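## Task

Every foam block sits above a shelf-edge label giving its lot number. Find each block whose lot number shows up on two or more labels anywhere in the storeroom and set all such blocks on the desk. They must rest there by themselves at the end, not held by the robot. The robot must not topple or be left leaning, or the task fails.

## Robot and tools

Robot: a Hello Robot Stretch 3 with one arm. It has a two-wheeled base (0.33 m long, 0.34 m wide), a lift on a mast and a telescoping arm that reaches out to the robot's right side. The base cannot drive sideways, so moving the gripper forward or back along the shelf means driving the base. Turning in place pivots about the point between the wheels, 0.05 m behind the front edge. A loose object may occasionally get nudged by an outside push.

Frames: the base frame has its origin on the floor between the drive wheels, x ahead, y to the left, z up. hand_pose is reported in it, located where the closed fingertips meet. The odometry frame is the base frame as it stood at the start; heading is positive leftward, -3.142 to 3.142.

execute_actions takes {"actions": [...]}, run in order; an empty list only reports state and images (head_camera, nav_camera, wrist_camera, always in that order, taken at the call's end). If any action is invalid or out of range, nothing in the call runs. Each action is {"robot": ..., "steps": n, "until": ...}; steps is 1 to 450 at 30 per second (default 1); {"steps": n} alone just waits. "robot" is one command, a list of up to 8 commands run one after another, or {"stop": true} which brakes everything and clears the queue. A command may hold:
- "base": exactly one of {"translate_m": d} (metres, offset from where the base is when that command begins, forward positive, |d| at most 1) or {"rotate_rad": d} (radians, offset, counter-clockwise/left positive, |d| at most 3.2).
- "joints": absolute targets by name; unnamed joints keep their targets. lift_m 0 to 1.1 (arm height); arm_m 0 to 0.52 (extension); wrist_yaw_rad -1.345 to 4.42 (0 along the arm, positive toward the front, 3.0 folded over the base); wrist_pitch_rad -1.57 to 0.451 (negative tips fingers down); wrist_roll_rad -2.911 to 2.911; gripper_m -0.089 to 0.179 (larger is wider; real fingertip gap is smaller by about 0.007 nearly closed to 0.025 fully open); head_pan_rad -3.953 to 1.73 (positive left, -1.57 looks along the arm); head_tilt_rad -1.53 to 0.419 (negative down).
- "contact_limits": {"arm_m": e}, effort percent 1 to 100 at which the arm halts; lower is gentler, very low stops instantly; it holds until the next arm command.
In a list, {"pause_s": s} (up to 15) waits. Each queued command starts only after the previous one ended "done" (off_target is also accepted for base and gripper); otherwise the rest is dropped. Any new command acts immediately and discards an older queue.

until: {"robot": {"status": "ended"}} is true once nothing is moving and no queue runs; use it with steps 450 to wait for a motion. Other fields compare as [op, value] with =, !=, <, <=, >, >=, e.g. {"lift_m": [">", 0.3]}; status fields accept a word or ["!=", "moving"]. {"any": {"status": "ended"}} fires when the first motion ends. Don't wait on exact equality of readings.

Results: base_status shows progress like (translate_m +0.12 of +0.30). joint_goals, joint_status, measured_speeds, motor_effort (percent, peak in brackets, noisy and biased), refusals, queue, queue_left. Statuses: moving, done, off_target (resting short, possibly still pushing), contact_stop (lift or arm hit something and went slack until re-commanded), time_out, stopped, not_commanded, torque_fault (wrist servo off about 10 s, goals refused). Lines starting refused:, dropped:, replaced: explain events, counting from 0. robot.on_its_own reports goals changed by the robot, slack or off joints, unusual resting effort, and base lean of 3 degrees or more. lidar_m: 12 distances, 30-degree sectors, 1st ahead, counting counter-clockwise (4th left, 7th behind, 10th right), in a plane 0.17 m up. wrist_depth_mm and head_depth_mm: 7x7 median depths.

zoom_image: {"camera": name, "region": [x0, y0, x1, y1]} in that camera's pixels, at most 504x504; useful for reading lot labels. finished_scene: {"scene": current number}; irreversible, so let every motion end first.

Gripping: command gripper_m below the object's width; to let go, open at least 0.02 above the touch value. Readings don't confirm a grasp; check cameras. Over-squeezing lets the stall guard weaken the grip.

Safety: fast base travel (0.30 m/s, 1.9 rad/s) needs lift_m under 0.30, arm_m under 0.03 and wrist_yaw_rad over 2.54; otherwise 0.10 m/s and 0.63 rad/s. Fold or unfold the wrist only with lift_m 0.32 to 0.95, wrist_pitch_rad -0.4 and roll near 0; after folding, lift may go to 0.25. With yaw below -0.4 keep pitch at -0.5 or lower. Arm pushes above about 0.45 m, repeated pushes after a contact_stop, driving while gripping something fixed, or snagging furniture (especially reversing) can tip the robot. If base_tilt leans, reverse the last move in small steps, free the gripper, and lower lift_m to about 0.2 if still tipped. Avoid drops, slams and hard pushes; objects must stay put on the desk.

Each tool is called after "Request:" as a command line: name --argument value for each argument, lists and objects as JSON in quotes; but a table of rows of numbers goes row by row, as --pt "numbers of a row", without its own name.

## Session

Request:
execute_actions --actions '[]'

Scene clock: 0.00 s.
robot.base_odometry: x=+0.000 y=+0.000 heading=+0.000 (m, m, rad; robot's odometry frame)
robot.turned_by_wheels: +0.000 (rad since the last result)
robot.turned_by_imu: +0.000 (rad since the last result)
robot.base_tilt: forward=+0.8 right=+1.3 (deg)
robot.lidar_m: 1.75 1.27 1.35 0.74 0.62 0.61 0.69 1.11 3.08 1.52 1.27 1.66
robot.head_depth_mm: 1694 1672 1663 1668 1694 1707 1715 / 1782 1778 1797 1814 1826 1823 1860 / 1920 1948 1971 1956 1990 2007 2038 / 2003 2111 2118 2185 2167 2211 2171 / 2016 2299 1751 1775 1777 1777 1778 / 2016 1886 1872 1885 1868 1877 1861 / 1907 1721 1936 1893 1836 1870 1541
robot.base_status: not_commanded
robot.joint_positions: lift_m=+0.458 arm_m=+0.003 wrist_yaw_rad=+3.076 wrist_pitch_rad=-0.537 wrist_roll_rad=-0.009 gripper_m=+0.037 head_pan_rad=-0.020 head_tilt_rad=-0.002
robot.joint_goals: lift_m=+0.458 arm_m=+0.003 wrist_yaw_rad=+3.076 wrist_pitch_rad=-0.537 wrist_roll_rad=-0.009 gripper_m=+0.037 head_pan_rad=-0.020 head_tilt_rad=-0.002
robot.joint_status: lift_m=not_commanded arm_m=not_commanded wrist_yaw_rad=not_commanded wrist_pitch_rad=not_commanded wrist_roll_rad=not_commanded gripper_m=not_commanded head_pan_rad=not_commanded head_tilt_rad=not_commanded
robot.measured_speeds: translate_m=+0.000 rotate_rad=+0.000 lift_m=+0.000 arm_m=+0.000 wrist_yaw_rad=+0.000 wrist_pitch_rad=+0.000 wrist_roll_rad=+0.000 head_pan_rad=+0.000 head_tilt_rad=+0.000
robot: refusals=0 queue=idle queue_left=0
robot.motor_effort: left_wheel=+0 right_wheel=+0 lift_m=+23 arm_m=-1 wrist_yaw_rad=+0 wrist_pitch_rad=+4 wrist_roll_rad=+0 gripper_m=+0 head_pan_rad=+1 head_tilt_rad=+1 (%)
robot.hand_pose: x=-0.0076 y=+0.0597 z=+0.4452 quat_wxyz=(+0.210, +0.684, +0.166, +0.679) (m; robot's base frame)
robot.wrist_depth_mm: 498 554 795 - - - - / 520 608 868 - - - - / 552 664 980 - - - - / 583 717 924 946 990 - - / 620 741 - 800 816 843 847 / 624 655 - 681 711 702 720 / 575 584 - 618 589 610 623
pictures: head_camera (sideways: a quarter turn clockwise sets it upright), nav_camera (sideways: a quarter turn counterclockwise sets it upright), wrist_camera
camera_calibration (this result's frames):
head_camera: T_world_to_cam=[[-0.0154133, 0.0245587, -0.99958, 1.32655], [0.0687492, 0.997358, 0.023444, -0.0262448], [0.997515, -0.068359, -0.017061, -0.0256737], [0, 0, 0, 1]] pos_world=[0.0478607, -0.00815788, 1.32617]
nav_camera: T_world_to_cam=[[0.0251572, 0.00647534, 0.999663, -1.26118], [-0.0194501, -0.999787, 0.00696562, 0.0439845], [0.999494, -0.0196187, -0.0250259, -0.0217871], [0, 0, 0, 1]] pos_world=[0.0543595, 0.0517143, 1.25991]
wrist_camera: T_world_to_cam=[[0.996359, -0.0389664, 0.0758323, -0.0297896], [0.0356449, -0.617595, -0.785688, 0.430699], [0.0774491, 0.78553, -0.613958, 0.389681], [0, 0, 0, 1]] pos_world=[-0.0158515, -0.0412695, 0.579902]
Images, in order (width x height): head_camera 896x504, nav_camera 672x504, wrist_camera 644x364.

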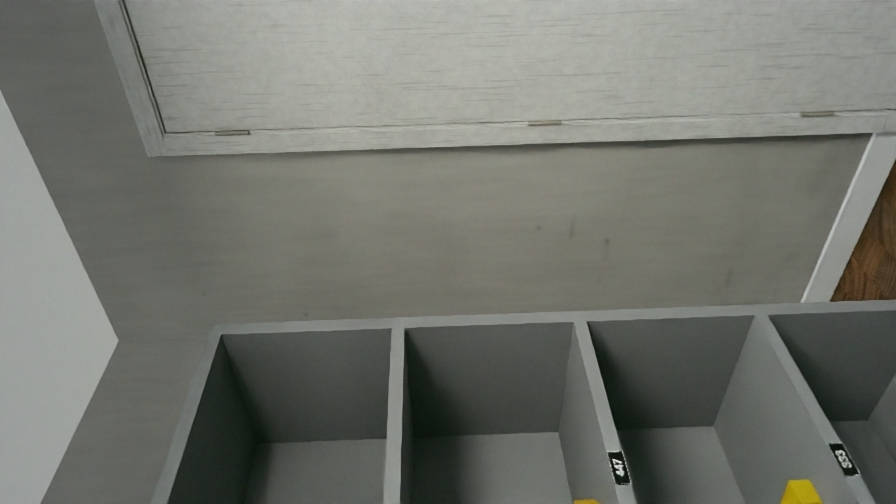

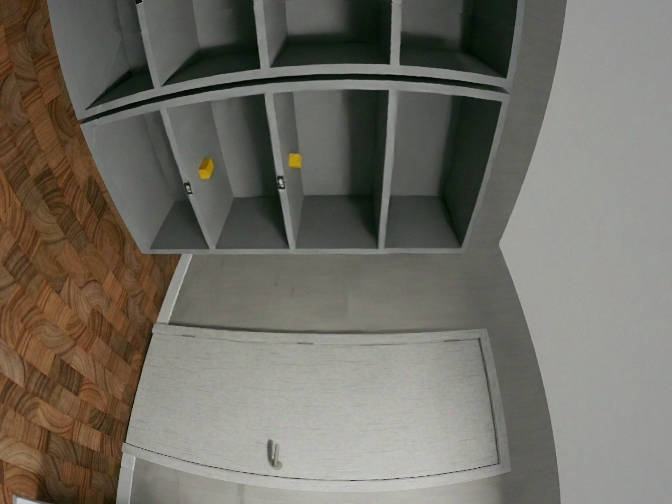

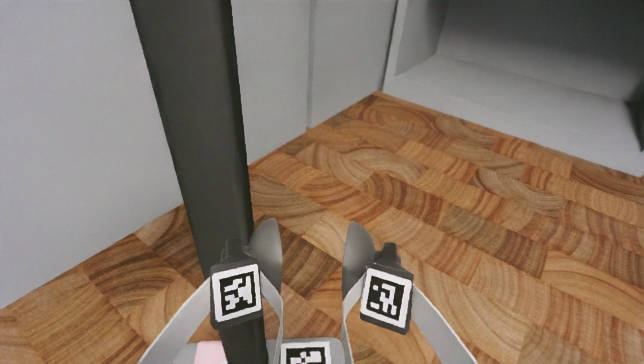

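Request:
zoom_image --camera "head_camera" --region '[580, 420, 880, 504]'

Request:
execute_actions --actions '[{"robot":{"joints":{"head_pan_rad":0.65,"head_tilt_rad":-0.42,"lift_m":0.27,"wrist_pitch_rad":-0.4,"wrist_yaw_rad":3.0}},"steps":450,"until":{"robot":{"status":"ended"}}}]'

Region (580, 420, 880, 504) of head_camera's 896x504 image, scaled by 1.680, with more detail than that image has; it fills the top 141 rows of this view, and the rest is white.

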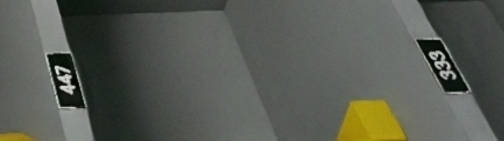

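Scene clock: 5.73 s.
robot.base_odometry: x=+0.000 y=+0.000 heading=+0.000 (m, m, rad; robot's odometry frame)
robot.turned_by_wheels: +0.000 (rad since the last result)
robot.turned_by_imu: -0.001 (rad since the last result)
robot.base_tilt: forward=+0.8 right=+1.2 (deg)
robot.lidar_m: 1.75 1.26 1.35 0.74 0.62 0.61 0.69 1.11 3.06 1.52 1.26 1.66
robot.head_depth_mm: 1553 1735 1806 1878 2037 1724 1412 / 1510 1702 1757 1898 2043 1733 1420 / 1410 1625 1467 1794 1949 1697 1416 / 1100 1193 1280 1398 1522 1635 1398 / 1352 1552 1620 1757 1879 1644 1424 / 1385 1530 1495 1721 1536 1637 1424 / 1353 1490 1372 1697 1517 1659 1419
robot.base_status: not_commanded
robot.joint_positions: lift_m=+0.270 arm_m=+0.003 wrist_yaw_rad=+3.003 wrist_pitch_rad=-0.424 wrist_roll_rad=-0.009 gripper_m=+0.037 head_pan_rad=+0.643 head_tilt_rad=-0.414
robot.joint_goals: lift_m=+0.270 arm_m=+0.003 wrist_yaw_rad=+3.000 wrist_pitch_rad=-0.400 wrist_roll_rad=-0.009 gripper_m=+0.037 head_pan_rad=+0.650 head_tilt_rad=-0.420
robot.joint_status: lift_m=done arm_m=not_commanded wrist_yaw_rad=done wrist_pitch_rad=done wrist_roll_rad=not_commanded gripper_m=not_commanded head_pan_rad=done head_tilt_rad=done
robot.measured_speeds: translate_m=+0.000 rotate_rad=+0.000 lift_m=+0.000 arm_m=+0.000 wrist_yaw_rad=+0.000 wrist_pitch_rad=+0.000 wrist_roll_rad=+0.000 head_pan_rad=+0.000 head_tilt_rad=+0.000
robot: refusals=0 queue=done queue_left=0
robot.motor_effort: left_wheel=+0(0) right_wheel=+0(0) lift_m=+18(23) arm_m=+0(0) wrist_yaw_rad=-2(1) wrist_pitch_rad=+9(8) wrist_roll_rad=+0(0) gripper_m=+0(0) head_pan_rad=+5(40) head_tilt_rad=-3(31) (%)
robot.hand_pose: x=+0.0096 y=+0.0738 z=+0.2815 quat_wxyz=(+0.196, +0.696, +0.102, +0.683) (m; robot's base frame)
robot.wrist_depth_mm: 498 - 792 - - - - / 531 - 870 - - - - / 552 - 911 - - - - / 579 658 759 784 793 825 855 / 569 587 633 621 636 648 661 / 490 499 - 535 539 538 541 / - - - - 434 455 463
pictures: head_camera (sideways: a quarter turn clockwise sets it upright), nav_camera (sideways: a quarter turn counterclockwise sets it upright), wrist_camera
camera_calibration (this result's frames):
head_camera: T_world_to_cam=[[-0.347038, -0.229611, -0.909309, 1.21053], [-0.554957, 0.831877, 0.00174091, 0.00582168], [0.756034, 0.505232, -0.416117, 0.495208], [0, 0, 0, 1]] pos_world=[0.0489373, 0.0229137, 1.3068]
nav_camera: T_world_to_cam=[[0.335048, 0.259635, 0.905722, -1.14026], [0.60177, -0.798644, 0.0063309, 0.041025], [0.724994, 0.542915, -0.423824, 0.498957], [0, 0, 0, 1]] pos_world=[-0.00438779, 0.0579231, 1.24397]
wrist_camera: T_world_to_cam=[[0.98969, -0.119901, 0.0783486, -0.0286541], [0.0034374, -0.526974, -0.849875, 0.321887], [0.143188, 0.841381, -0.521128, 0.245912], [0, 0, 0, 1]] pos_world=[-0.00795953, -0.0407152, 0.403961]
Images, in order (width x height): head_camera 896x504, nav_camera 672x504, wrist_camera 644x364.

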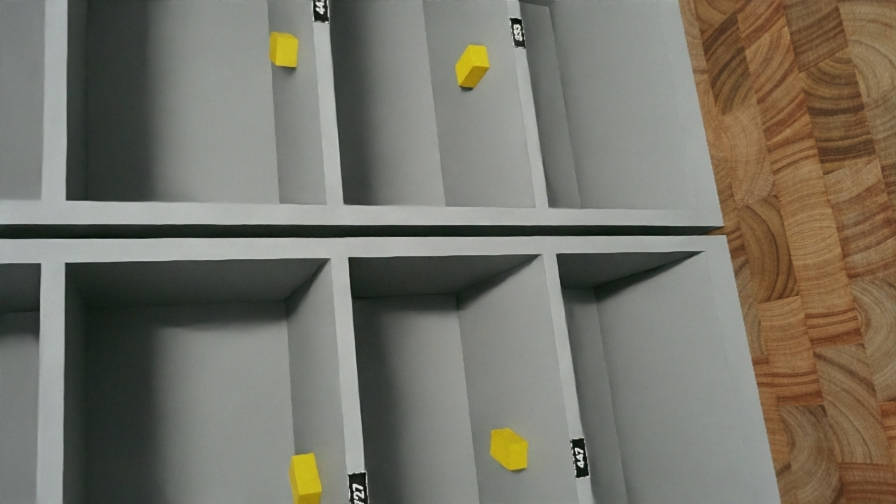

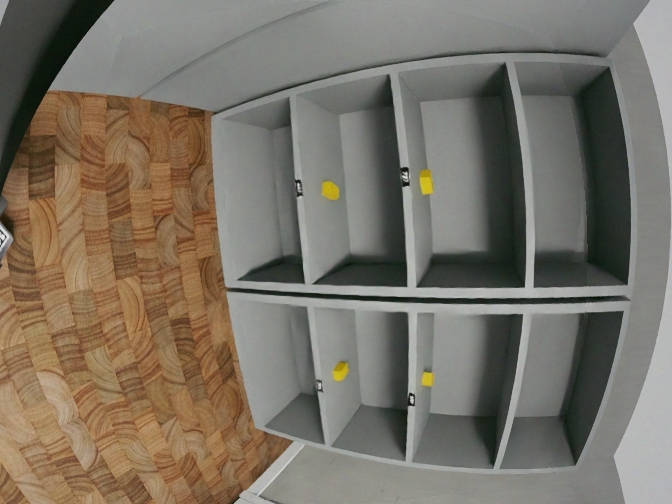

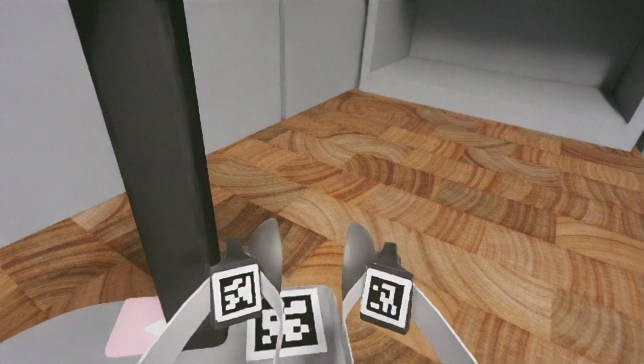

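Request:
zoom_image --camera "head_camera" --region '[470, 404, 610, 504]'

Request:
zoom_image --camera "head_camera" --region '[270, 424, 390, 504]'

Request:
zoom_image --camera "head_camera" --region '[250, 0, 370, 90]'

Region (470, 404, 610, 504) of head_camera's 896x504 image, scaled by 3.600, with more detail than that image has; it fills the top 360 rows of this view, and the rest is white.

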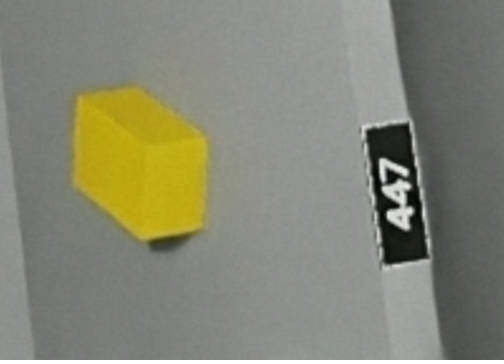

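Region (270, 424, 390, 504) of head_camera's 896x504 image, scaled by 4.200, with more detail than that image has.

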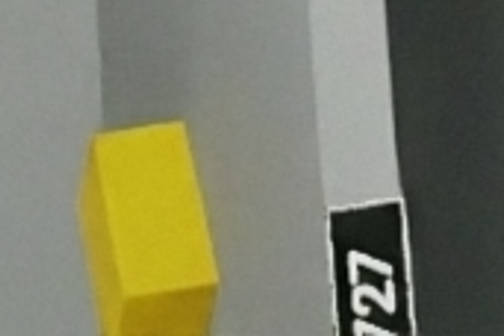

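Region (250, 0, 370, 90) of head_camera's 896x504 image, scaled by 4.200, with more detail than that image has; it fills the top 378 rows of this view, and the rest is white.

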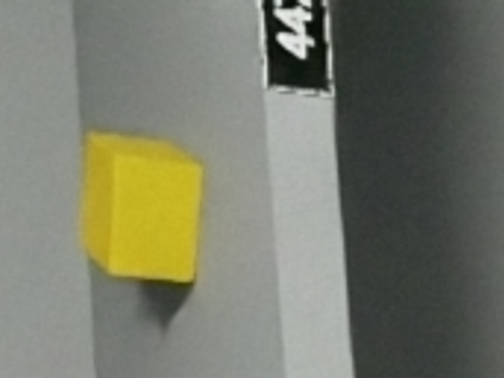

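Request:
execute_actions --actions '[{"robot":[{"base":{"rotate_rad":1.157},"joints":{"head_pan_rad":-1.65,"head_tilt_rad":-0.7}},{"base":{"translate_m":0.66}}],"steps":450,"until":{"robot":{"translate_m":[">",0.55]}}},{"robot":{"joints":{"lift_m":0.56}},"steps":450,"until":{"robot":{"base_status":["!=","moving"]}}},{"robot":{"base":{"rotate_rad":1.263}},"steps":450,"until":{"robot":{"lift_m":[">",0.33]}}},{"robot":{"joints":{"wrist_yaw_rad":-0.33,"gripper_m":0.179}},"steps":450,"until":{"robot":{"status":"ended"}}},{"robot":{"joints":{"wrist_pitch_rad":-0.21,"arm_m":0.25}},"steps":450,"until":{"robot":{"status":"ended"}}}]'

Scene clock: 60.73 s.
robot.base_odometry: x=+0.265 y=+0.604 heading=+2.420 (m, m, rad; robot's odometry frame)
robot.turned_by_wheels: +2.420 (rad since the last result)
robot.turned_by_imu: +2.460 (rad since the last result)
robot.base_tilt: forward=+0.9 right=+1.4 (deg)
robot.lidar_m: 0.41 0.43 0.59 1.66 2.25 1.73 1.87 0.84 0.78 1.06 0.58 0.43
robot.head_depth_mm: 928 851 689 1141 1019 1274 1209 / 920 849 689 1185 1019 1315 1230 / 911 847 688 1188 991 - 1209 / 901 769 688 1183 1016 - 1205 / 901 847 656 1188 996 1315 1205 / 890 850 655 1177 964 1309 1204 / 877 845 658 1184 968 1256 1206
robot.base_status: done (rotate_rad +1.2628 of +1.2630)
robot.joint_positions: lift_m=+0.560 arm_m=+0.250 wrist_yaw_rad=-0.328 wrist_pitch_rad=-0.235 wrist_roll_rad=-0.009 gripper_m=+0.179 head_pan_rad=-1.643 head_tilt_rad=-0.692
robot.joint_goals: lift_m=+0.560 arm_m=+0.250 wrist_yaw_rad=-0.330 wrist_pitch_rad=-0.210 wrist_roll_rad=-0.009 gripper_m=+0.179 head_pan_rad=-1.650 head_tilt_rad=-0.700
robot.joint_status: lift_m=done arm_m=done wrist_yaw_rad=done wrist_pitch_rad=done wrist_roll_rad=not_commanded gripper_m=done head_pan_rad=done head_tilt_rad=done
robot.measured_speeds: translate_m=+0.000 rotate_rad=+0.000 lift_m=+0.000 arm_m=+0.000 wrist_yaw_rad=+0.000 wrist_pitch_rad=+0.000 wrist_roll_rad=+0.000 head_pan_rad=+0.000 head_tilt_rad=+0.000
robot: refusals=0 queue=done queue_left=0
robot.motor_effort: left_wheel=-4(12) right_wheel=+5(15) lift_m=+26(28) arm_m=+2(3) wrist_yaw_rad=+1(3) wrist_pitch_rad=+10(11) wrist_roll_rad=+0(0) gripper_m=+1(84) head_pan_rad=-3(49) head_tilt_rad=-4(27) (%)
robot.hand_pose: x=-0.1000 y=-0.6252 z=+0.6153 quat_wxyz=(+0.683, -0.032, -0.703, -0.197) (m; robot's base frame)
robot.wrist_depth_mm: 434 470 502 550 603 510 397 / 454 485 530 583 629 519 398 / 476 511 561 617 669 526 404 / 446 458 407 493 515 496 408 / 333 337 322 351 361 378 381 / - 262 267 272 279 284 293 / 199 216 218 222 228 230 260
pictures: head_camera (sideways: a quarter turn clockwise sets it upright), nav_camera (sideways: a quarter turn counterclockwise sets it upright), wrist_camera
camera_calibration (this result's frames):
head_camera: T_world_to_cam=[[0.0710118, 0.645039, -0.760843, 1.01439], [0.992089, -0.124837, -0.0132414, 0.0158879], [-0.103523, -0.753884, -0.648801, 0.803187], [0, 0, 0, 1]] pos_world=[-0.00464819, -0.0468303, 1.29311]
nav_camera: T_world_to_cam=[[-0.040387, -0.654373, 0.755093, -0.941562], [-0.997693, 0.067684, 0.00529299, 0.0521351], [-0.0545713, -0.753137, -0.655596, 0.805258], [0, 0, 0, 1]] pos_world=[0.0579319, -0.0131916, 1.23861]
wrist_camera: T_world_to_cam=[[-0.944569, 0.318333, 0.0803376, 0.0492485], [0.0414423, 0.358347, -0.932668, 0.845876], [-0.325687, -0.87764, -0.351676, -0.202224], [0, 0, 0, 1]] pos_world=[-0.0543982, -0.496274, 0.713848]
Images, in order (width x height): head_camera 896x504, nav_camera 672x504, wrist_camera 644x364.

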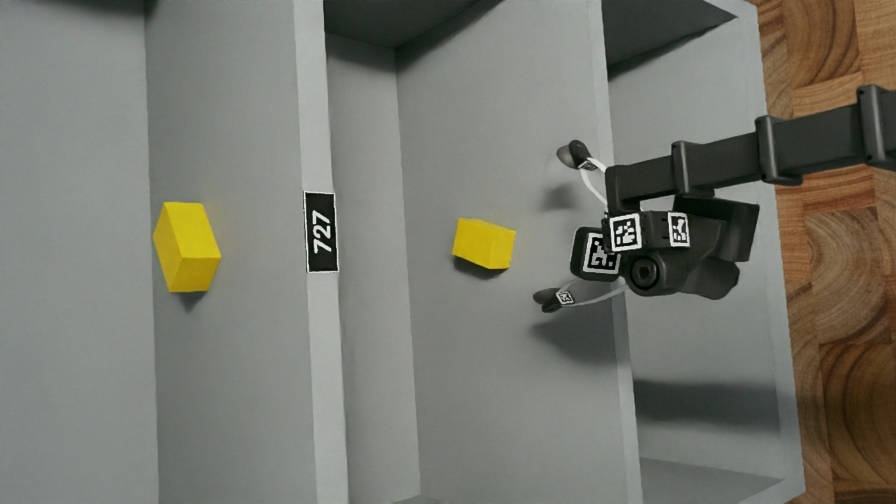

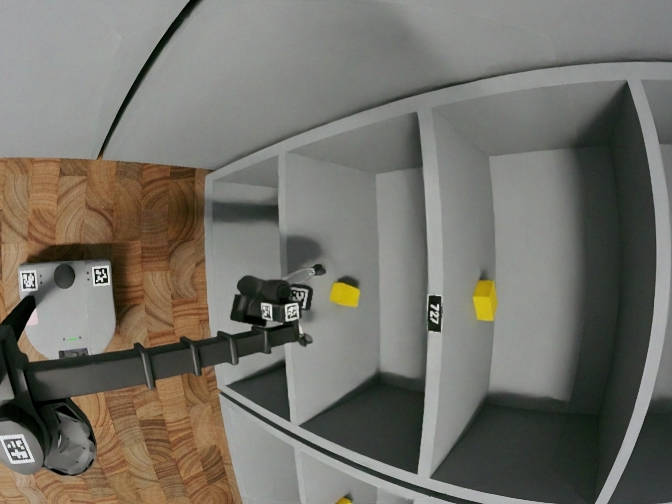

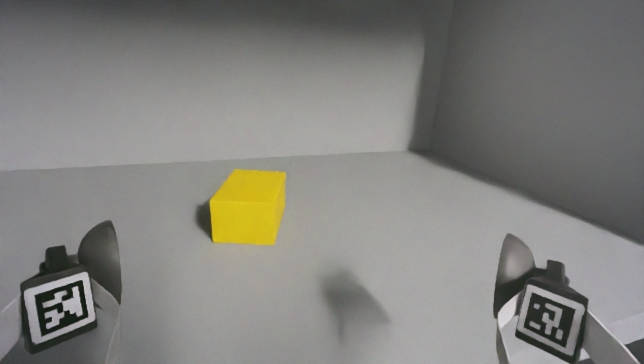

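Request:
execute_actions --actions '[{"robot":[{"joints":{"lift_m":0.515,"arm_m":0.445}},{"joints":{"lift_m":0.502}}],"steps":450,"until":{"robot":{"status":"ended"}}}]'

Scene clock: 75.87 s.
robot.base_odometry: x=+0.265 y=+0.604 heading=+2.420 (m, m, rad; robot's odometry frame)
robot.turned_by_wheels: +0.000 (rad since the last result)
robot.turned_by_imu: -0.001 (rad since the last result)
robot.base_tilt: forward=+0.8 right=+1.3 (deg)
robot.lidar_m: 0.41 0.43 0.59 1.66 2.25 1.73 1.87 0.84 0.78 1.05 0.58 0.43
robot.head_depth_mm: 926 847 688 1141 1019 1281 1212 / 921 851 685 1188 1017 1312 1223 / 916 842 687 1185 1005 1333 1193 / 903 772 688 1206 - 1311 1204 / 895 850 655 1181 992 1315 1209 / 883 845 654 1176 965 1319 1209 / 881 844 656 1190 961 1259 1198
robot.base_status: done (rotate_rad +1.2628 of +1.2630)
robot.joint_positions: lift_m=+0.502 arm_m=+0.445 wrist_yaw_rad=-0.328 wrist_pitch_rad=-0.235 wrist_roll_rad=-0.009 gripper_m=+0.179 head_pan_rad=-1.643 head_tilt_rad=-0.692
robot.joint_goals: lift_m=+0.502 arm_m=+0.445 wrist_yaw_rad=-0.330 wrist_pitch_rad=-0.210 wrist_roll_rad=-0.009 gripper_m=+0.179 head_pan_rad=-1.650 head_tilt_rad=-0.700
robot.joint_status: lift_m=done arm_m=done wrist_yaw_rad=done wrist_pitch_rad=done wrist_roll_rad=not_commanded gripper_m=done head_pan_rad=done head_tilt_rad=done
robot.measured_speeds: translate_m=+0.000 rotate_rad=+0.000 lift_m=+0.000 arm_m=+0.000 wrist_yaw_rad=+0.000 wrist_pitch_rad=+0.000 wrist_roll_rad=+0.000 head_pan_rad=+0.000 head_tilt_rad=+0.000
robot: refusals=0 queue=done queue_left=0
robot.motor_effort: left_wheel=-5(5) right_wheel=+6(5) lift_m=+18(28) arm_m=+2(1) wrist_yaw_rad=-2(1) wrist_pitch_rad=+9(10) wrist_roll_rad=+0(0) gripper_m=+1(0) head_pan_rad=-2(3) head_tilt_rad=-5(5) (%)
robot.hand_pose: x=-0.1000 y=-0.8202 z=+0.5579 quat_wxyz=(+0.683, -0.032, -0.703, -0.197) (m; robot's base frame)
robot.wrist_depth_mm: 285 303 329 355 393 434 398 / 298 318 344 380 416 461 402 / 311 334 363 400 443 490 403 / 299 308 317 331 345 359 371 / 223 224 215 144 240 251 256 / - 176 122 120 178 189 197 / - 143 135 127 147 151 164
pictures: head_camera (sideways: a quarter turn clockwise sets it upright), nav_camera (sideways: a quarter turn counterclockwise sets it upright), wrist_camera
camera_calibration (this result's frames):
head_camera: T_world_to_cam=[[0.0710124, 0.645039, -0.760843, 1.01439], [0.992089, -0.124838, -0.0132414, 0.0158879], [-0.103523, -0.753884, -0.648801, 0.803187], [0, 0, 0, 1]] pos_world=[-0.00464823, -0.0468303, 1.29311]
nav_camera: T_world_to_cam=[[-0.0403876, -0.654373, 0.755093, -0.941562], [-0.997693, 0.0676848, 0.00529299, 0.0521351], [-0.0545719, -0.753137, -0.655596, 0.805258], [0, 0, 0, 1]] pos_world=[0.0579319, -0.0131917, 1.23861]
wrist_camera: T_world_to_cam=[[-0.944548, 0.318393, 0.0803387, 0.115981], [0.0413637, 0.358073, -0.932777, 0.861988], [-0.325757, -0.87773, -0.351388, -0.393839], [0, 0, 0, 1]] pos_world=[-0.0544006, -0.691267, 0.656334]
Images, in order (width x height): head_camera 896x504, nav_camera 672x504, wrist_camera 644x364.

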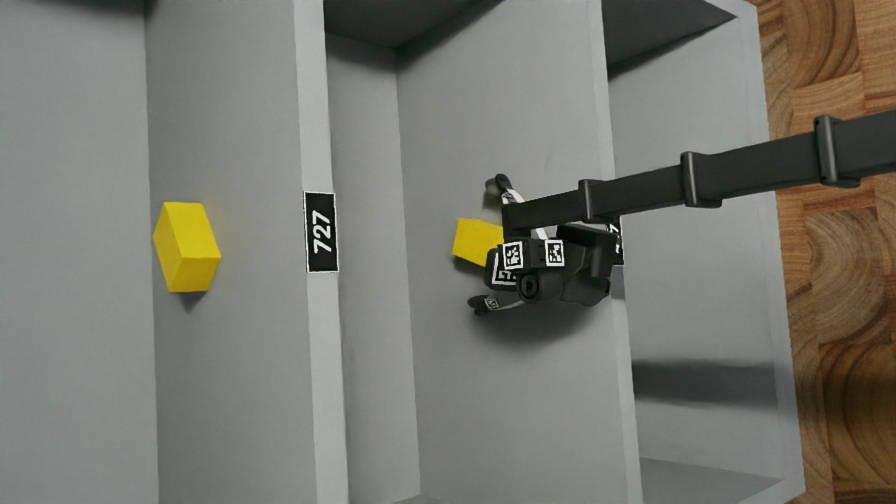

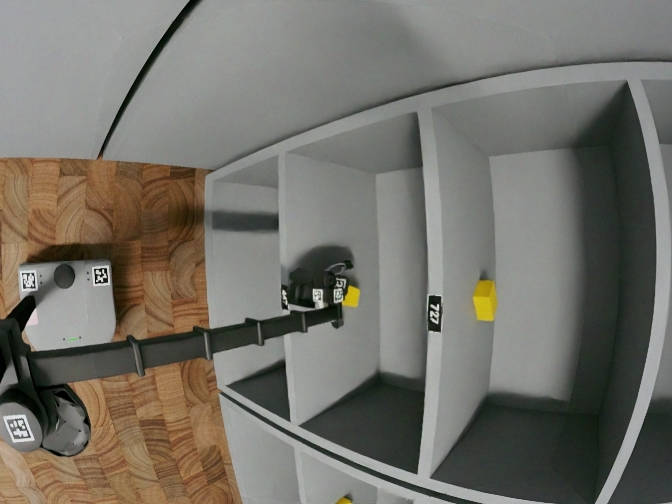

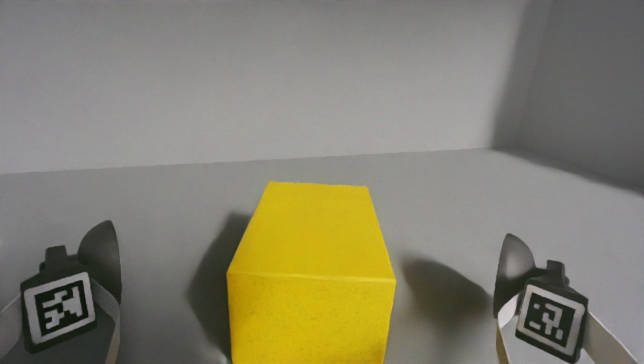

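Request:
execute_actions --actions '[{"robot":[{"joints":{"gripper_m":0.012}},{"joints":{"lift_m":0.535}}],"steps":450,"until":{"robot":{"status":"ended"}}}]'

Scene clock: 82.77 s.
robot.base_odometry: x=+0.265 y=+0.604 heading=+2.420 (m, m, rad; robot's odometry frame)
robot.turned_by_wheels: +0.000 (rad since the last result)
robot.turned_by_imu: -0.001 (rad since the last result)
robot.base_tilt: forward=+0.9 right=+1.3 (deg)
robot.lidar_m: 0.41 0.43 0.59 1.67 2.25 1.74 1.87 0.84 0.78 1.05 0.58 0.43
robot.head_depth_mm: 928 846 688 1149 1019 1285 1208 / 918 848 686 1186 1012 1309 1227 / 909 849 687 1184 1015 1293 1175 / 903 775 687 1218 935 1309 1202 / 895 851 655 1192 990 1311 1202 / 884 849 657 1183 959 1313 1207 / 874 850 656 1184 961 1256 1204
robot.base_status: done (rotate_rad +1.2628 of +1.2630)
robot.joint_positions: lift_m=+0.535 arm_m=+0.445 wrist_yaw_rad=-0.328 wrist_pitch_rad=-0.235 wrist_roll_rad=-0.009 gripper_m=+0.013 head_pan_rad=-1.643 head_tilt_rad=-0.692
robot.joint_goals: lift_m=+0.535 arm_m=+0.445 wrist_yaw_rad=-0.330 wrist_pitch_rad=-0.210 wrist_roll_rad=-0.009 gripper_m=+0.012 head_pan_rad=-1.650 head_tilt_rad=-0.700
robot.joint_status: lift_m=done arm_m=done wrist_yaw_rad=done wrist_pitch_rad=done wrist_roll_rad=not_commanded gripper_m=done head_pan_rad=done head_tilt_rad=done
robot.measured_speeds: translate_m=+0.000 rotate_rad=+0.000 lift_m=+0.000 arm_m=+0.000 wrist_yaw_rad=+0.000 wrist_pitch_rad=+0.000 wrist_roll_rad=+0.000 head_pan_rad=+0.000 head_tilt_rad=+0.000
robot: refusals=0 queue=done queue_left=0
robot.motor_effort: left_wheel=-5(5) right_wheel=+5(6) lift_m=+26(28) arm_m=+1(2) wrist_yaw_rad=-1(0) wrist_pitch_rad=+9(10) wrist_roll_rad=+0(0) gripper_m=-20(96) head_pan_rad=-3(3) head_tilt_rad=-4(5) (%)
robot.hand_pose: x=-0.1000 y=-0.8202 z=+0.5904 quat_wxyz=(+0.683, -0.032, -0.703, -0.197) (m; robot's base frame)
robot.wrist_depth_mm: 286 304 328 357 389 433 397 / 298 319 346 376 419 460 399 / 311 331 365 399 443 481 406 / 324 349 377 408 444 456 401 / 279 284 291 153 312 317 327 / 219 227 121 121 121 243 248 / 181 183 128 125 186 197 200
pictures: head_camera (sideways: a quarter turn clockwise sets it upright), nav_camera (sideways: a quarter turn counterclockwise sets it upright), wrist_camera
camera_calibration (this result's frames):
head_camera: T_world_to_cam=[[0.0710123, 0.645039, -0.760843, 1.01439], [0.992089, -0.124838, -0.0132414, 0.0158879], [-0.103523, -0.753883, -0.648801, 0.803187], [0, 0, 0, 1]] pos_world=[-0.00464823, -0.0468303, 1.29311]
nav_camera: T_world_to_cam=[[-0.0403875, -0.654373, 0.755093, -0.941562], [-0.997693, 0.0676847, 0.00529299, 0.0521351], [-0.0545718, -0.753137, -0.655596, 0.805258], [0, 0, 0, 1]] pos_world=[0.0579319, -0.0131916, 1.23861]
wrist_camera: T_world_to_cam=[[-0.944549, 0.318392, 0.0803387, 0.113368], [0.0413582, 0.35806, -0.932782, 0.892331], [-0.325756, -0.877736, -0.351373, -0.382423], [0, 0, 0, 1]] pos_world=[-0.0544003, -0.69127, 0.688869]
Images, in order (width x height): head_camera 896x504, nav_camera 672x504, wrist_camera 644x364.

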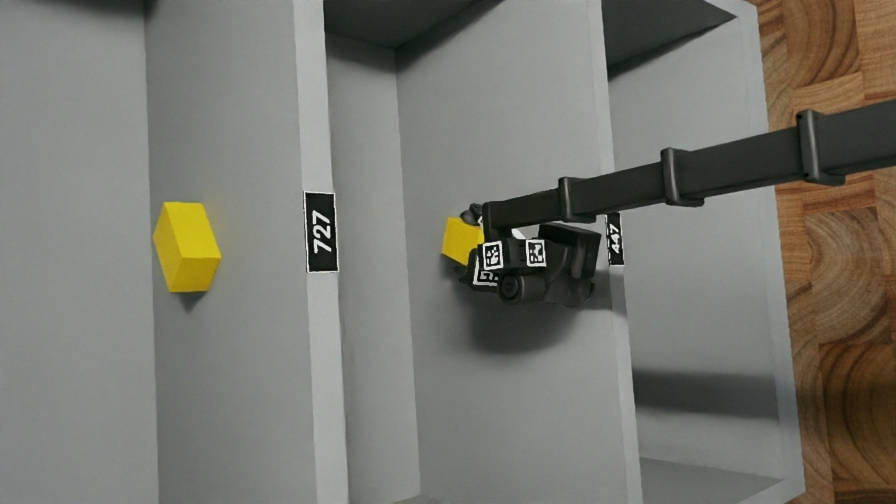

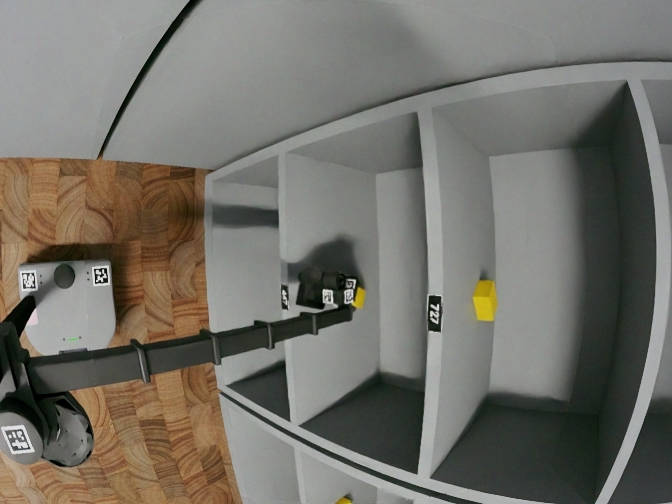

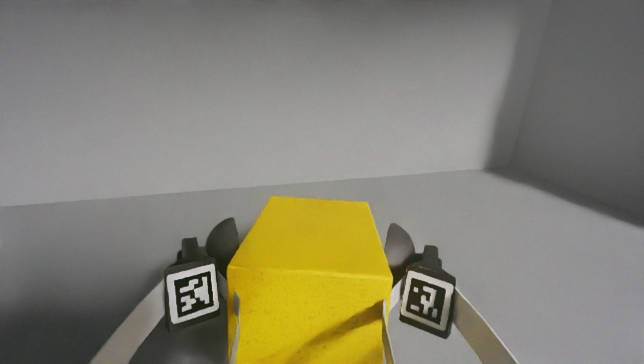

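Request:
execute_actions --actions '[{"robot":{"joints":{"arm_m":0.1,"head_pan_rad":-3.5,"head_tilt_rad":-0.5}},"steps":450,"until":{"robot":{"arm_m":["<",0.14]}}},{"robot":[{"base":{"rotate_rad":-0.412}},{"base":{"translate_m":-0.95},"joints":{"lift_m":0.8,"wrist_yaw_rad":0.0}}],"steps":450,"until":{"robot":{"translate_m":["<",-0.3]}}}]'

Scene clock: 104.93 s.
robot.base_odometry: x=+0.393 y=+0.331 heading=+2.008 (m, m, rad; robot's odometry frame)
robot.turned_by_wheels: -0.412 (rad since the last result)
robot.turned_by_imu: -0.420 (rad since the last result)
robot.base_tilt: forward=+0.4 right=+1.4 (deg)
robot.lidar_m: 0.70 0.69 0.75 1.12 3.60 1.45 1.44 1.60 1.37 0.75 1.17 0.88
robot.head_depth_mm: 2817 3106 2270 2603 1989 1690 - / 2491 2712 1930 2523 1988 1725 - / 2184 2409 1783 2463 2014 1680 - / 1986 2176 1772 2337 2012 1642 - / 1811 1967 1790 1665 1848 1637 - / 1661 1779 1811 2109 2005 1590 - / 1551 1636 1746 1928 1958 1606 1331
robot.base_status: moving (translate_m -0.3014 of -0.9500)
robot.joint_positions: lift_m=+0.800 arm_m=+0.100 wrist_yaw_rad=-0.003 wrist_pitch_rad=-0.235 wrist_roll_rad=-0.009 gripper_m=+0.013 head_pan_rad=-3.493 head_tilt_rad=-0.507
robot.joint_goals: lift_m=+0.800 arm_m=+0.100 wrist_yaw_rad=+0.000 wrist_pitch_rad=-0.210 wrist_roll_rad=-0.009 gripper_m=+0.012 head_pan_rad=-3.500 head_tilt_rad=-0.500
robot.joint_status: lift_m=done arm_m=done wrist_yaw_rad=done wrist_pitch_rad=done wrist_roll_rad=not_commanded gripper_m=done head_pan_rad=done head_tilt_rad=done
robot.measured_speeds: translate_m=-0.100 rotate_rad=+0.000 lift_m=+0.000 arm_m=+0.000 wrist_yaw_rad=+0.000 wrist_pitch_rad=+0.000 wrist_roll_rad=+0.000 head_pan_rad=+0.000 head_tilt_rad=+0.000
robot: refusals=0 queue=running queue_left=0
robot.motor_effort: left_wheel=+2(8) right_wheel=-7(13) lift_m=+26(28) arm_m=-3(3) wrist_yaw_rad=+4(4) wrist_pitch_rad=+9(10) wrist_roll_rad=+0(0) gripper_m=-20(19) head_pan_rad=-4(49) head_tilt_rad=+4(20) (%)
robot.hand_pose: x=-0.0223 y=-0.4888 z=+0.8554 quat_wxyz=(+0.706, +0.082, -0.699, -0.084) (m; robot's base frame)
robot.wrist_depth_mm: 315 344 374 428 675 - 824 / 678 735 442 914 - - 830 / 719 782 463 992 - - 881 / 743 841 482 - - - 935 / 758 792 454 152 859 905 - / 616 644 121 121 121 - - / 509 515 128 125 - - -
pictures: head_camera (sideways: a quarter turn clockwise sets it upright), nav_camera (sideways: a quarter turn counterclockwise sets it upright), wrist_camera
camera_calibration (this result's frames):
head_camera: T_world_to_cam=[[0.459098, -0.194135, -0.866914, 1.15031], [-0.394772, -0.918773, -0.00331404, 0.0114254], [-0.795854, 0.343755, -0.498446, 0.611803], [0, 0, 0, 1]] pos_world=[-0.036691, 0.0235036, 1.30221]
nav_camera: T_world_to_cam=[[-0.477386, 0.167589, 0.862564, -1.07901], [0.340921, 0.940073, 0.0060343, 0.0430031], [-0.809862, 0.296947, -0.505912, 0.615132], [0, 0, 0, 1]] pos_world=[-0.031591, -0.042258, 1.24166]
wrist_camera: T_world_to_cam=[[-0.996768, 0.0000908287, 0.0803387, -0.0967601], [-0.0751494, 0.35252, -0.932782, 1.01235], [-0.0284057, -0.935804, -0.351373, 0.00512255], [0, 0, 0, 1]] pos_world=[-0.0202244, -0.352071, 0.953876]
Images, in order (width x height): head_camera 896x504, nav_camera 672x504, wrist_camera 644x364.

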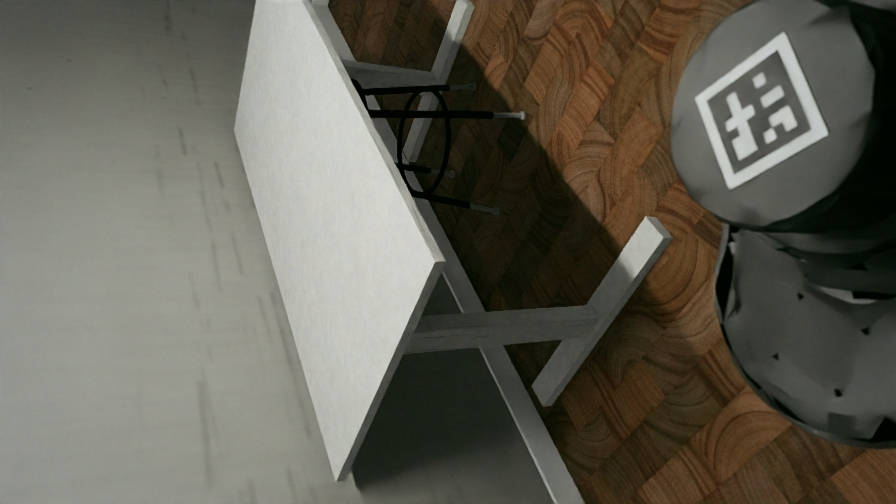

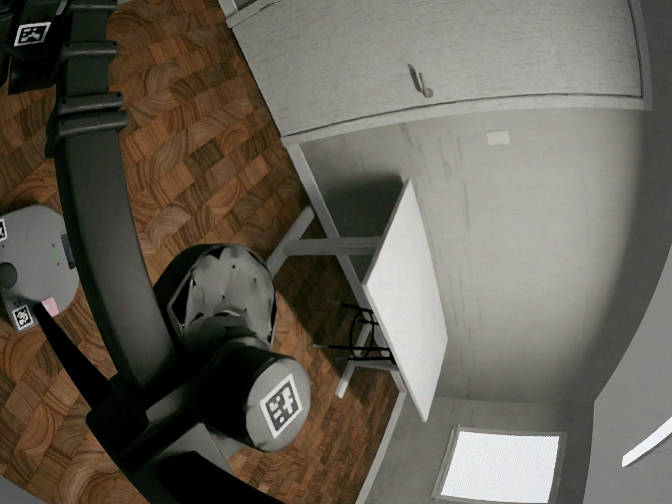

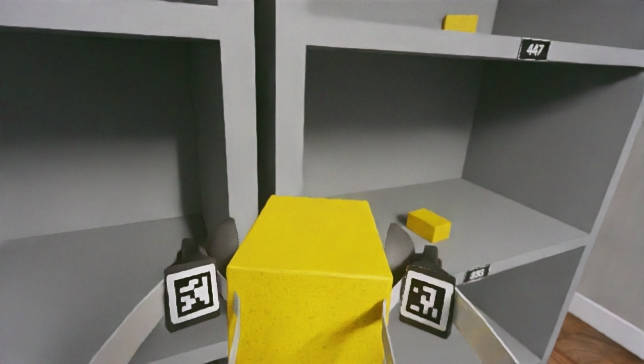

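Request:
execute_actions --actions '[]'

Scene clock: 126.97 s.
robot.base_odometry: x=+0.668 y=-0.256 heading=+2.008 (m, m, rad; robot's odometry frame)
robot.turned_by_wheels: +0.000 (rad since the last result)
robot.turned_by_imu: +0.000 (rad since the last result)
robot.base_tilt: forward=+0.8 right=+1.3 (deg)
robot.lidar_m: 1.30 1.29 1.39 2.10 1.40 0.83 0.99 0.99 1.07 1.12 1.02 1.54
robot.head_depth_mm: 1711 1928 1751 1178 879 744 - / 1519 1676 1762 1186 878 769 - / 1355 1496 1603 1169 880 1675 - / 1226 1341 1471 1187 990 1616 - / 1117 1216 1309 1182 1573 1635 - / 1032 1104 1200 1230 1414 1514 - / 954 1026 1096 1180 1283 1397 1332
robot.base_status: done (translate_m -0.9500 of -0.9500)
robot.joint_positions: lift_m=+0.800 arm_m=+0.100 wrist_yaw_rad=-0.003 wrist_pitch_rad=-0.235 wrist_roll_rad=-0.009 gripper_m=+0.013 head_pan_rad=-3.493 head_tilt_rad=-0.507
robot.joint_goals: lift_m=+0.800 arm_m=+0.100 wrist_yaw_rad=+0.000 wrist_pitch_rad=-0.210 wrist_roll_rad=-0.009 gripper_m=+0.012 head_pan_rad=-3.500 head_tilt_rad=-0.500
robot.joint_status: lift_m=done arm_m=done wrist_yaw_rad=done wrist_pitch_rad=done wrist_roll_rad=not_commanded gripper_m=done head_pan_rad=done head_tilt_rad=done
robot.measured_speeds: translate_m=+0.000 rotate_rad=+0.000 lift_m=+0.000 arm_m=+0.000 wrist_yaw_rad=+0.000 wrist_pitch_rad=+0.000 wrist_roll_rad=+0.000 head_pan_rad=+0.000 head_tilt_rad=+0.000
robot: refusals=0 queue=done queue_left=0
robot.motor_effort: left_wheel=+4(6) right_wheel=-6(8) lift_m=+26(26) arm_m=-3(2) wrist_yaw_rad=+3(2) wrist_pitch_rad=+9(9) wrist_roll_rad=+0(0) gripper_m=-20(20) head_pan_rad=-3(3) head_tilt_rad=+2(3) (%)
robot.hand_pose: x=-0.0222 y=-0.4888 z=+0.8554 quat_wxyz=(+0.706, +0.082, -0.699, -0.084) (m; robot's base frame)
robot.wrist_depth_mm: 816 652 984 782 - 920 710 / 882 957 - 955 - 927 746 / 933 - - 981 - 957 721 / 966 - - 946 - 965 733 / 779 790 813 152 - 1000 750 / 664 - 121 121 121 - 764 / - - 128 126 - 956 784
pictures: head_camera (sideways: a quarter turn clockwise sets it upright), nav_camera (sideways: a quarter turn counterclockwise sets it upright), wrist_camera
camera_calibration (this result's frames):
head_camera: T_world_to_cam=[[0.459009, -0.194102, -0.866969, 1.15039], [-0.394772, -0.918773, -0.00330806, 0.0114177], [-0.795906, 0.343774, -0.498351, 0.61168], [0, 0, 0, 1]] pos_world=[-0.036691, 0.0235035, 1.30222]
nav_camera: T_world_to_cam=[[-0.477297, 0.167556, 0.86262, -1.07908], [0.340921, 0.940073, 0.00603468, 0.0430026], [-0.809914, 0.296966, -0.505817, 0.615009], [0, 0, 0, 1]] pos_world=[-0.0315972, -0.0422557, 1.24166]
wrist_camera: T_world_to_cam=[[-0.996768, 0.0000267181, 0.0803388, -0.096776], [-0.0751722, 0.352515, -0.932782, 1.01235], [-0.0283456, -0.935806, -0.351373, 0.00512332], [0, 0, 0, 1]] pos_world=[-0.0202175, -0.352071, 0.953876]
Images, in order (width x height): head_camera 896x504, nav_camera 672x504, wrist_camera 644x364.

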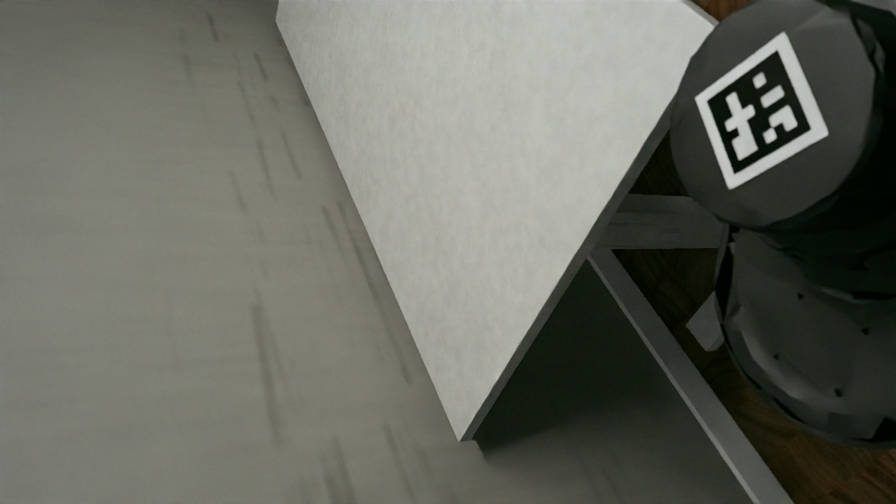

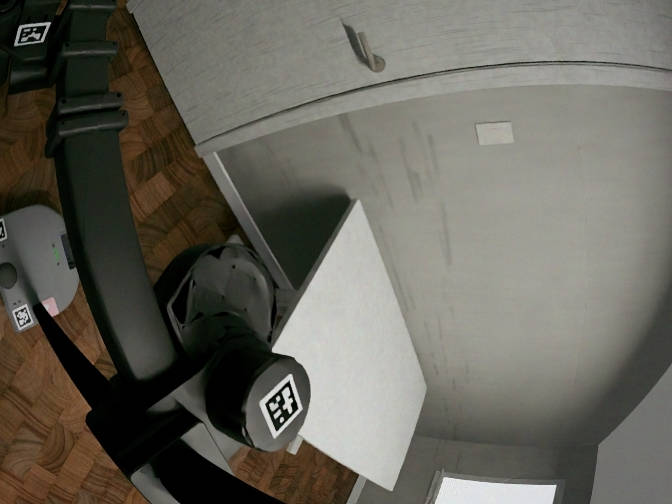

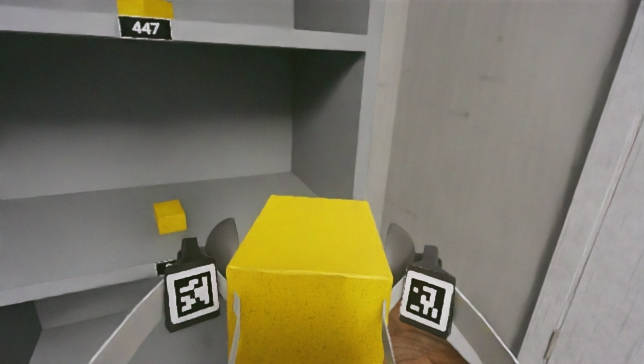

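Request:
execute_actions --actions '[{"robot":{"base":{"rotate_rad":-2.276},"joints":{"arm_m":0.3,"lift_m":0.74,"head_pan_rad":-1.57,"head_tilt_rad":-0.6}},"steps":450,"until":{"robot":{"rotate_rad":["<",-1.75]}}},{"robot":{"joints":{"arm_m":0.49}},"steps":450,"until":{"robot":{"status":"ended"}}}]'

Scene clock: 138.70 s.
robot.base_odometry: x=+0.668 y=-0.256 heading=-0.268 (m, m, rad; robot's odometry frame)
robot.turned_by_wheels: -2.276 (rad since the last result)
robot.turned_by_imu: -2.318 (rad since the last result)
robot.base_tilt: forward=+0.8 right=+1.3 (deg)
robot.lidar_m: 1.01 1.12 1.43 1.01 1.37 1.29 1.32 1.71 3.34 0.83 0.83 0.99
robot.head_depth_mm: 2862 3072 3076 2316 1811 1521 - / 2942 3200 1489 2228 - - 1241 / 2796 2908 1426 - 1656 1492 1267 / 2203 2174 1415 - 825 1487 1252 / 1816 1934 1416 1022 850 1490 1262 / 1542 1651 1410 1022 1043 1313 1271 / 1333 1405 1398 1025 1662 1449 1259
robot.base_status: done (rotate_rad -2.2758 of -2.2760)
robot.joint_positions: lift_m=+0.740 arm_m=+0.490 wrist_yaw_rad=-0.001 wrist_pitch_rad=-0.235 wrist_roll_rad=-0.009 gripper_m=+0.013 head_pan_rad=-1.577 head_tilt_rad=-0.593
robot.joint_goals: lift_m=+0.740 arm_m=+0.490 wrist_yaw_rad=+0.000 wrist_pitch_rad=-0.210 wrist_roll_rad=-0.009 gripper_m=+0.012 head_pan_rad=-1.570 head_tilt_rad=-0.600
robot.joint_status: lift_m=done arm_m=done wrist_yaw_rad=done wrist_pitch_rad=done wrist_roll_rad=not_commanded gripper_m=done head_pan_rad=done head_tilt_rad=done
robot.measured_speeds: translate_m=+0.000 rotate_rad=+0.000 lift_m=+0.000 arm_m=+0.000 wrist_yaw_rad=+0.000 wrist_pitch_rad=+0.000 wrist_roll_rad=+0.000 head_pan_rad=+0.000 head_tilt_rad=+0.000
robot: refusals=0 queue=done queue_left=0
robot.motor_effort: left_wheel=+4(10) right_wheel=-5(12) lift_m=+19(27) arm_m=+2(1) wrist_yaw_rad=+2(3) wrist_pitch_rad=+10(9) wrist_roll_rad=+0(0) gripper_m=-20(20) head_pan_rad=+4(49) head_tilt_rad=-4(14) (%)
robot.hand_pose: x=-0.0218 y=-0.8783 z=+0.7958 quat_wxyz=(+0.706, +0.083, -0.699, -0.083) (m; robot's base frame)
robot.wrist_depth_mm: 601 746 - - - - - / 610 775 - - - - - / 609 718 758 801 856 - - / 426 443 458 478 496 556 - / 312 321 326 152 351 359 - / 248 256 121 121 121 275 - / 203 205 128 125 209 223 -
pictures: head_camera (sideways: a quarter turn clockwise sets it upright), nav_camera (sideways: a quarter turn counterclockwise sets it upright), wrist_camera
camera_calibration (this result's frames):
head_camera: T_world_to_cam=[[0.027775, 0.56986, -0.821272, 1.09343], [0.998161, -0.0600998, -0.00794452, 0.00895627], [-0.0538856, -0.819541, -0.570481, 0.700999], [0, 0, 0, 1]] pos_world=[-0.00153605, -0.0480668, 1.29798]
nav_camera: T_world_to_cam=[[0.00339606, -0.577685, 0.816253, -1.02155], [-0.999981, 0.0021968, 0.00571521, 0.0515987], [-0.00509474, -0.816257, -0.577667, 0.70358], [0, 0, 0, 1]] pos_world=[0.0586515, -0.0159478, 1.23999]
wrist_camera: T_world_to_cam=[[-0.996766, -0.00165635, 0.0803367, -0.0930469], [-0.0757653, 0.352388, -0.932782, 1.09397], [-0.0267647, -0.935853, -0.351374, -0.38022], [0, 0, 0, 1]] pos_world=[-0.0200372, -0.741487, 0.894315]
Images, in order (width x height): head_camera 896x504, nav_camera 672x504, wrist_camera 644x364.

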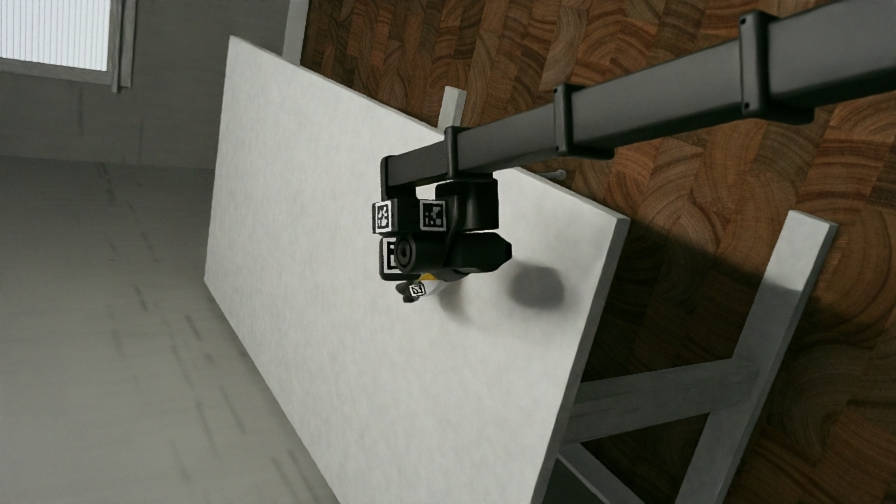

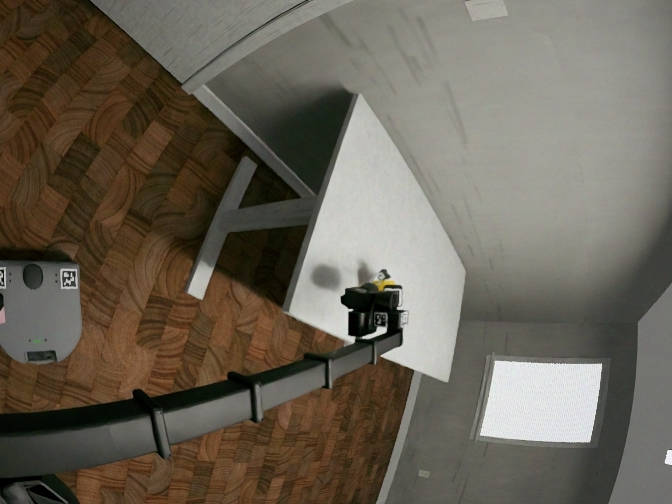

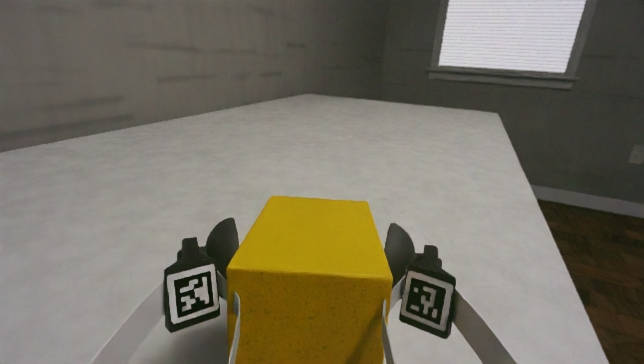

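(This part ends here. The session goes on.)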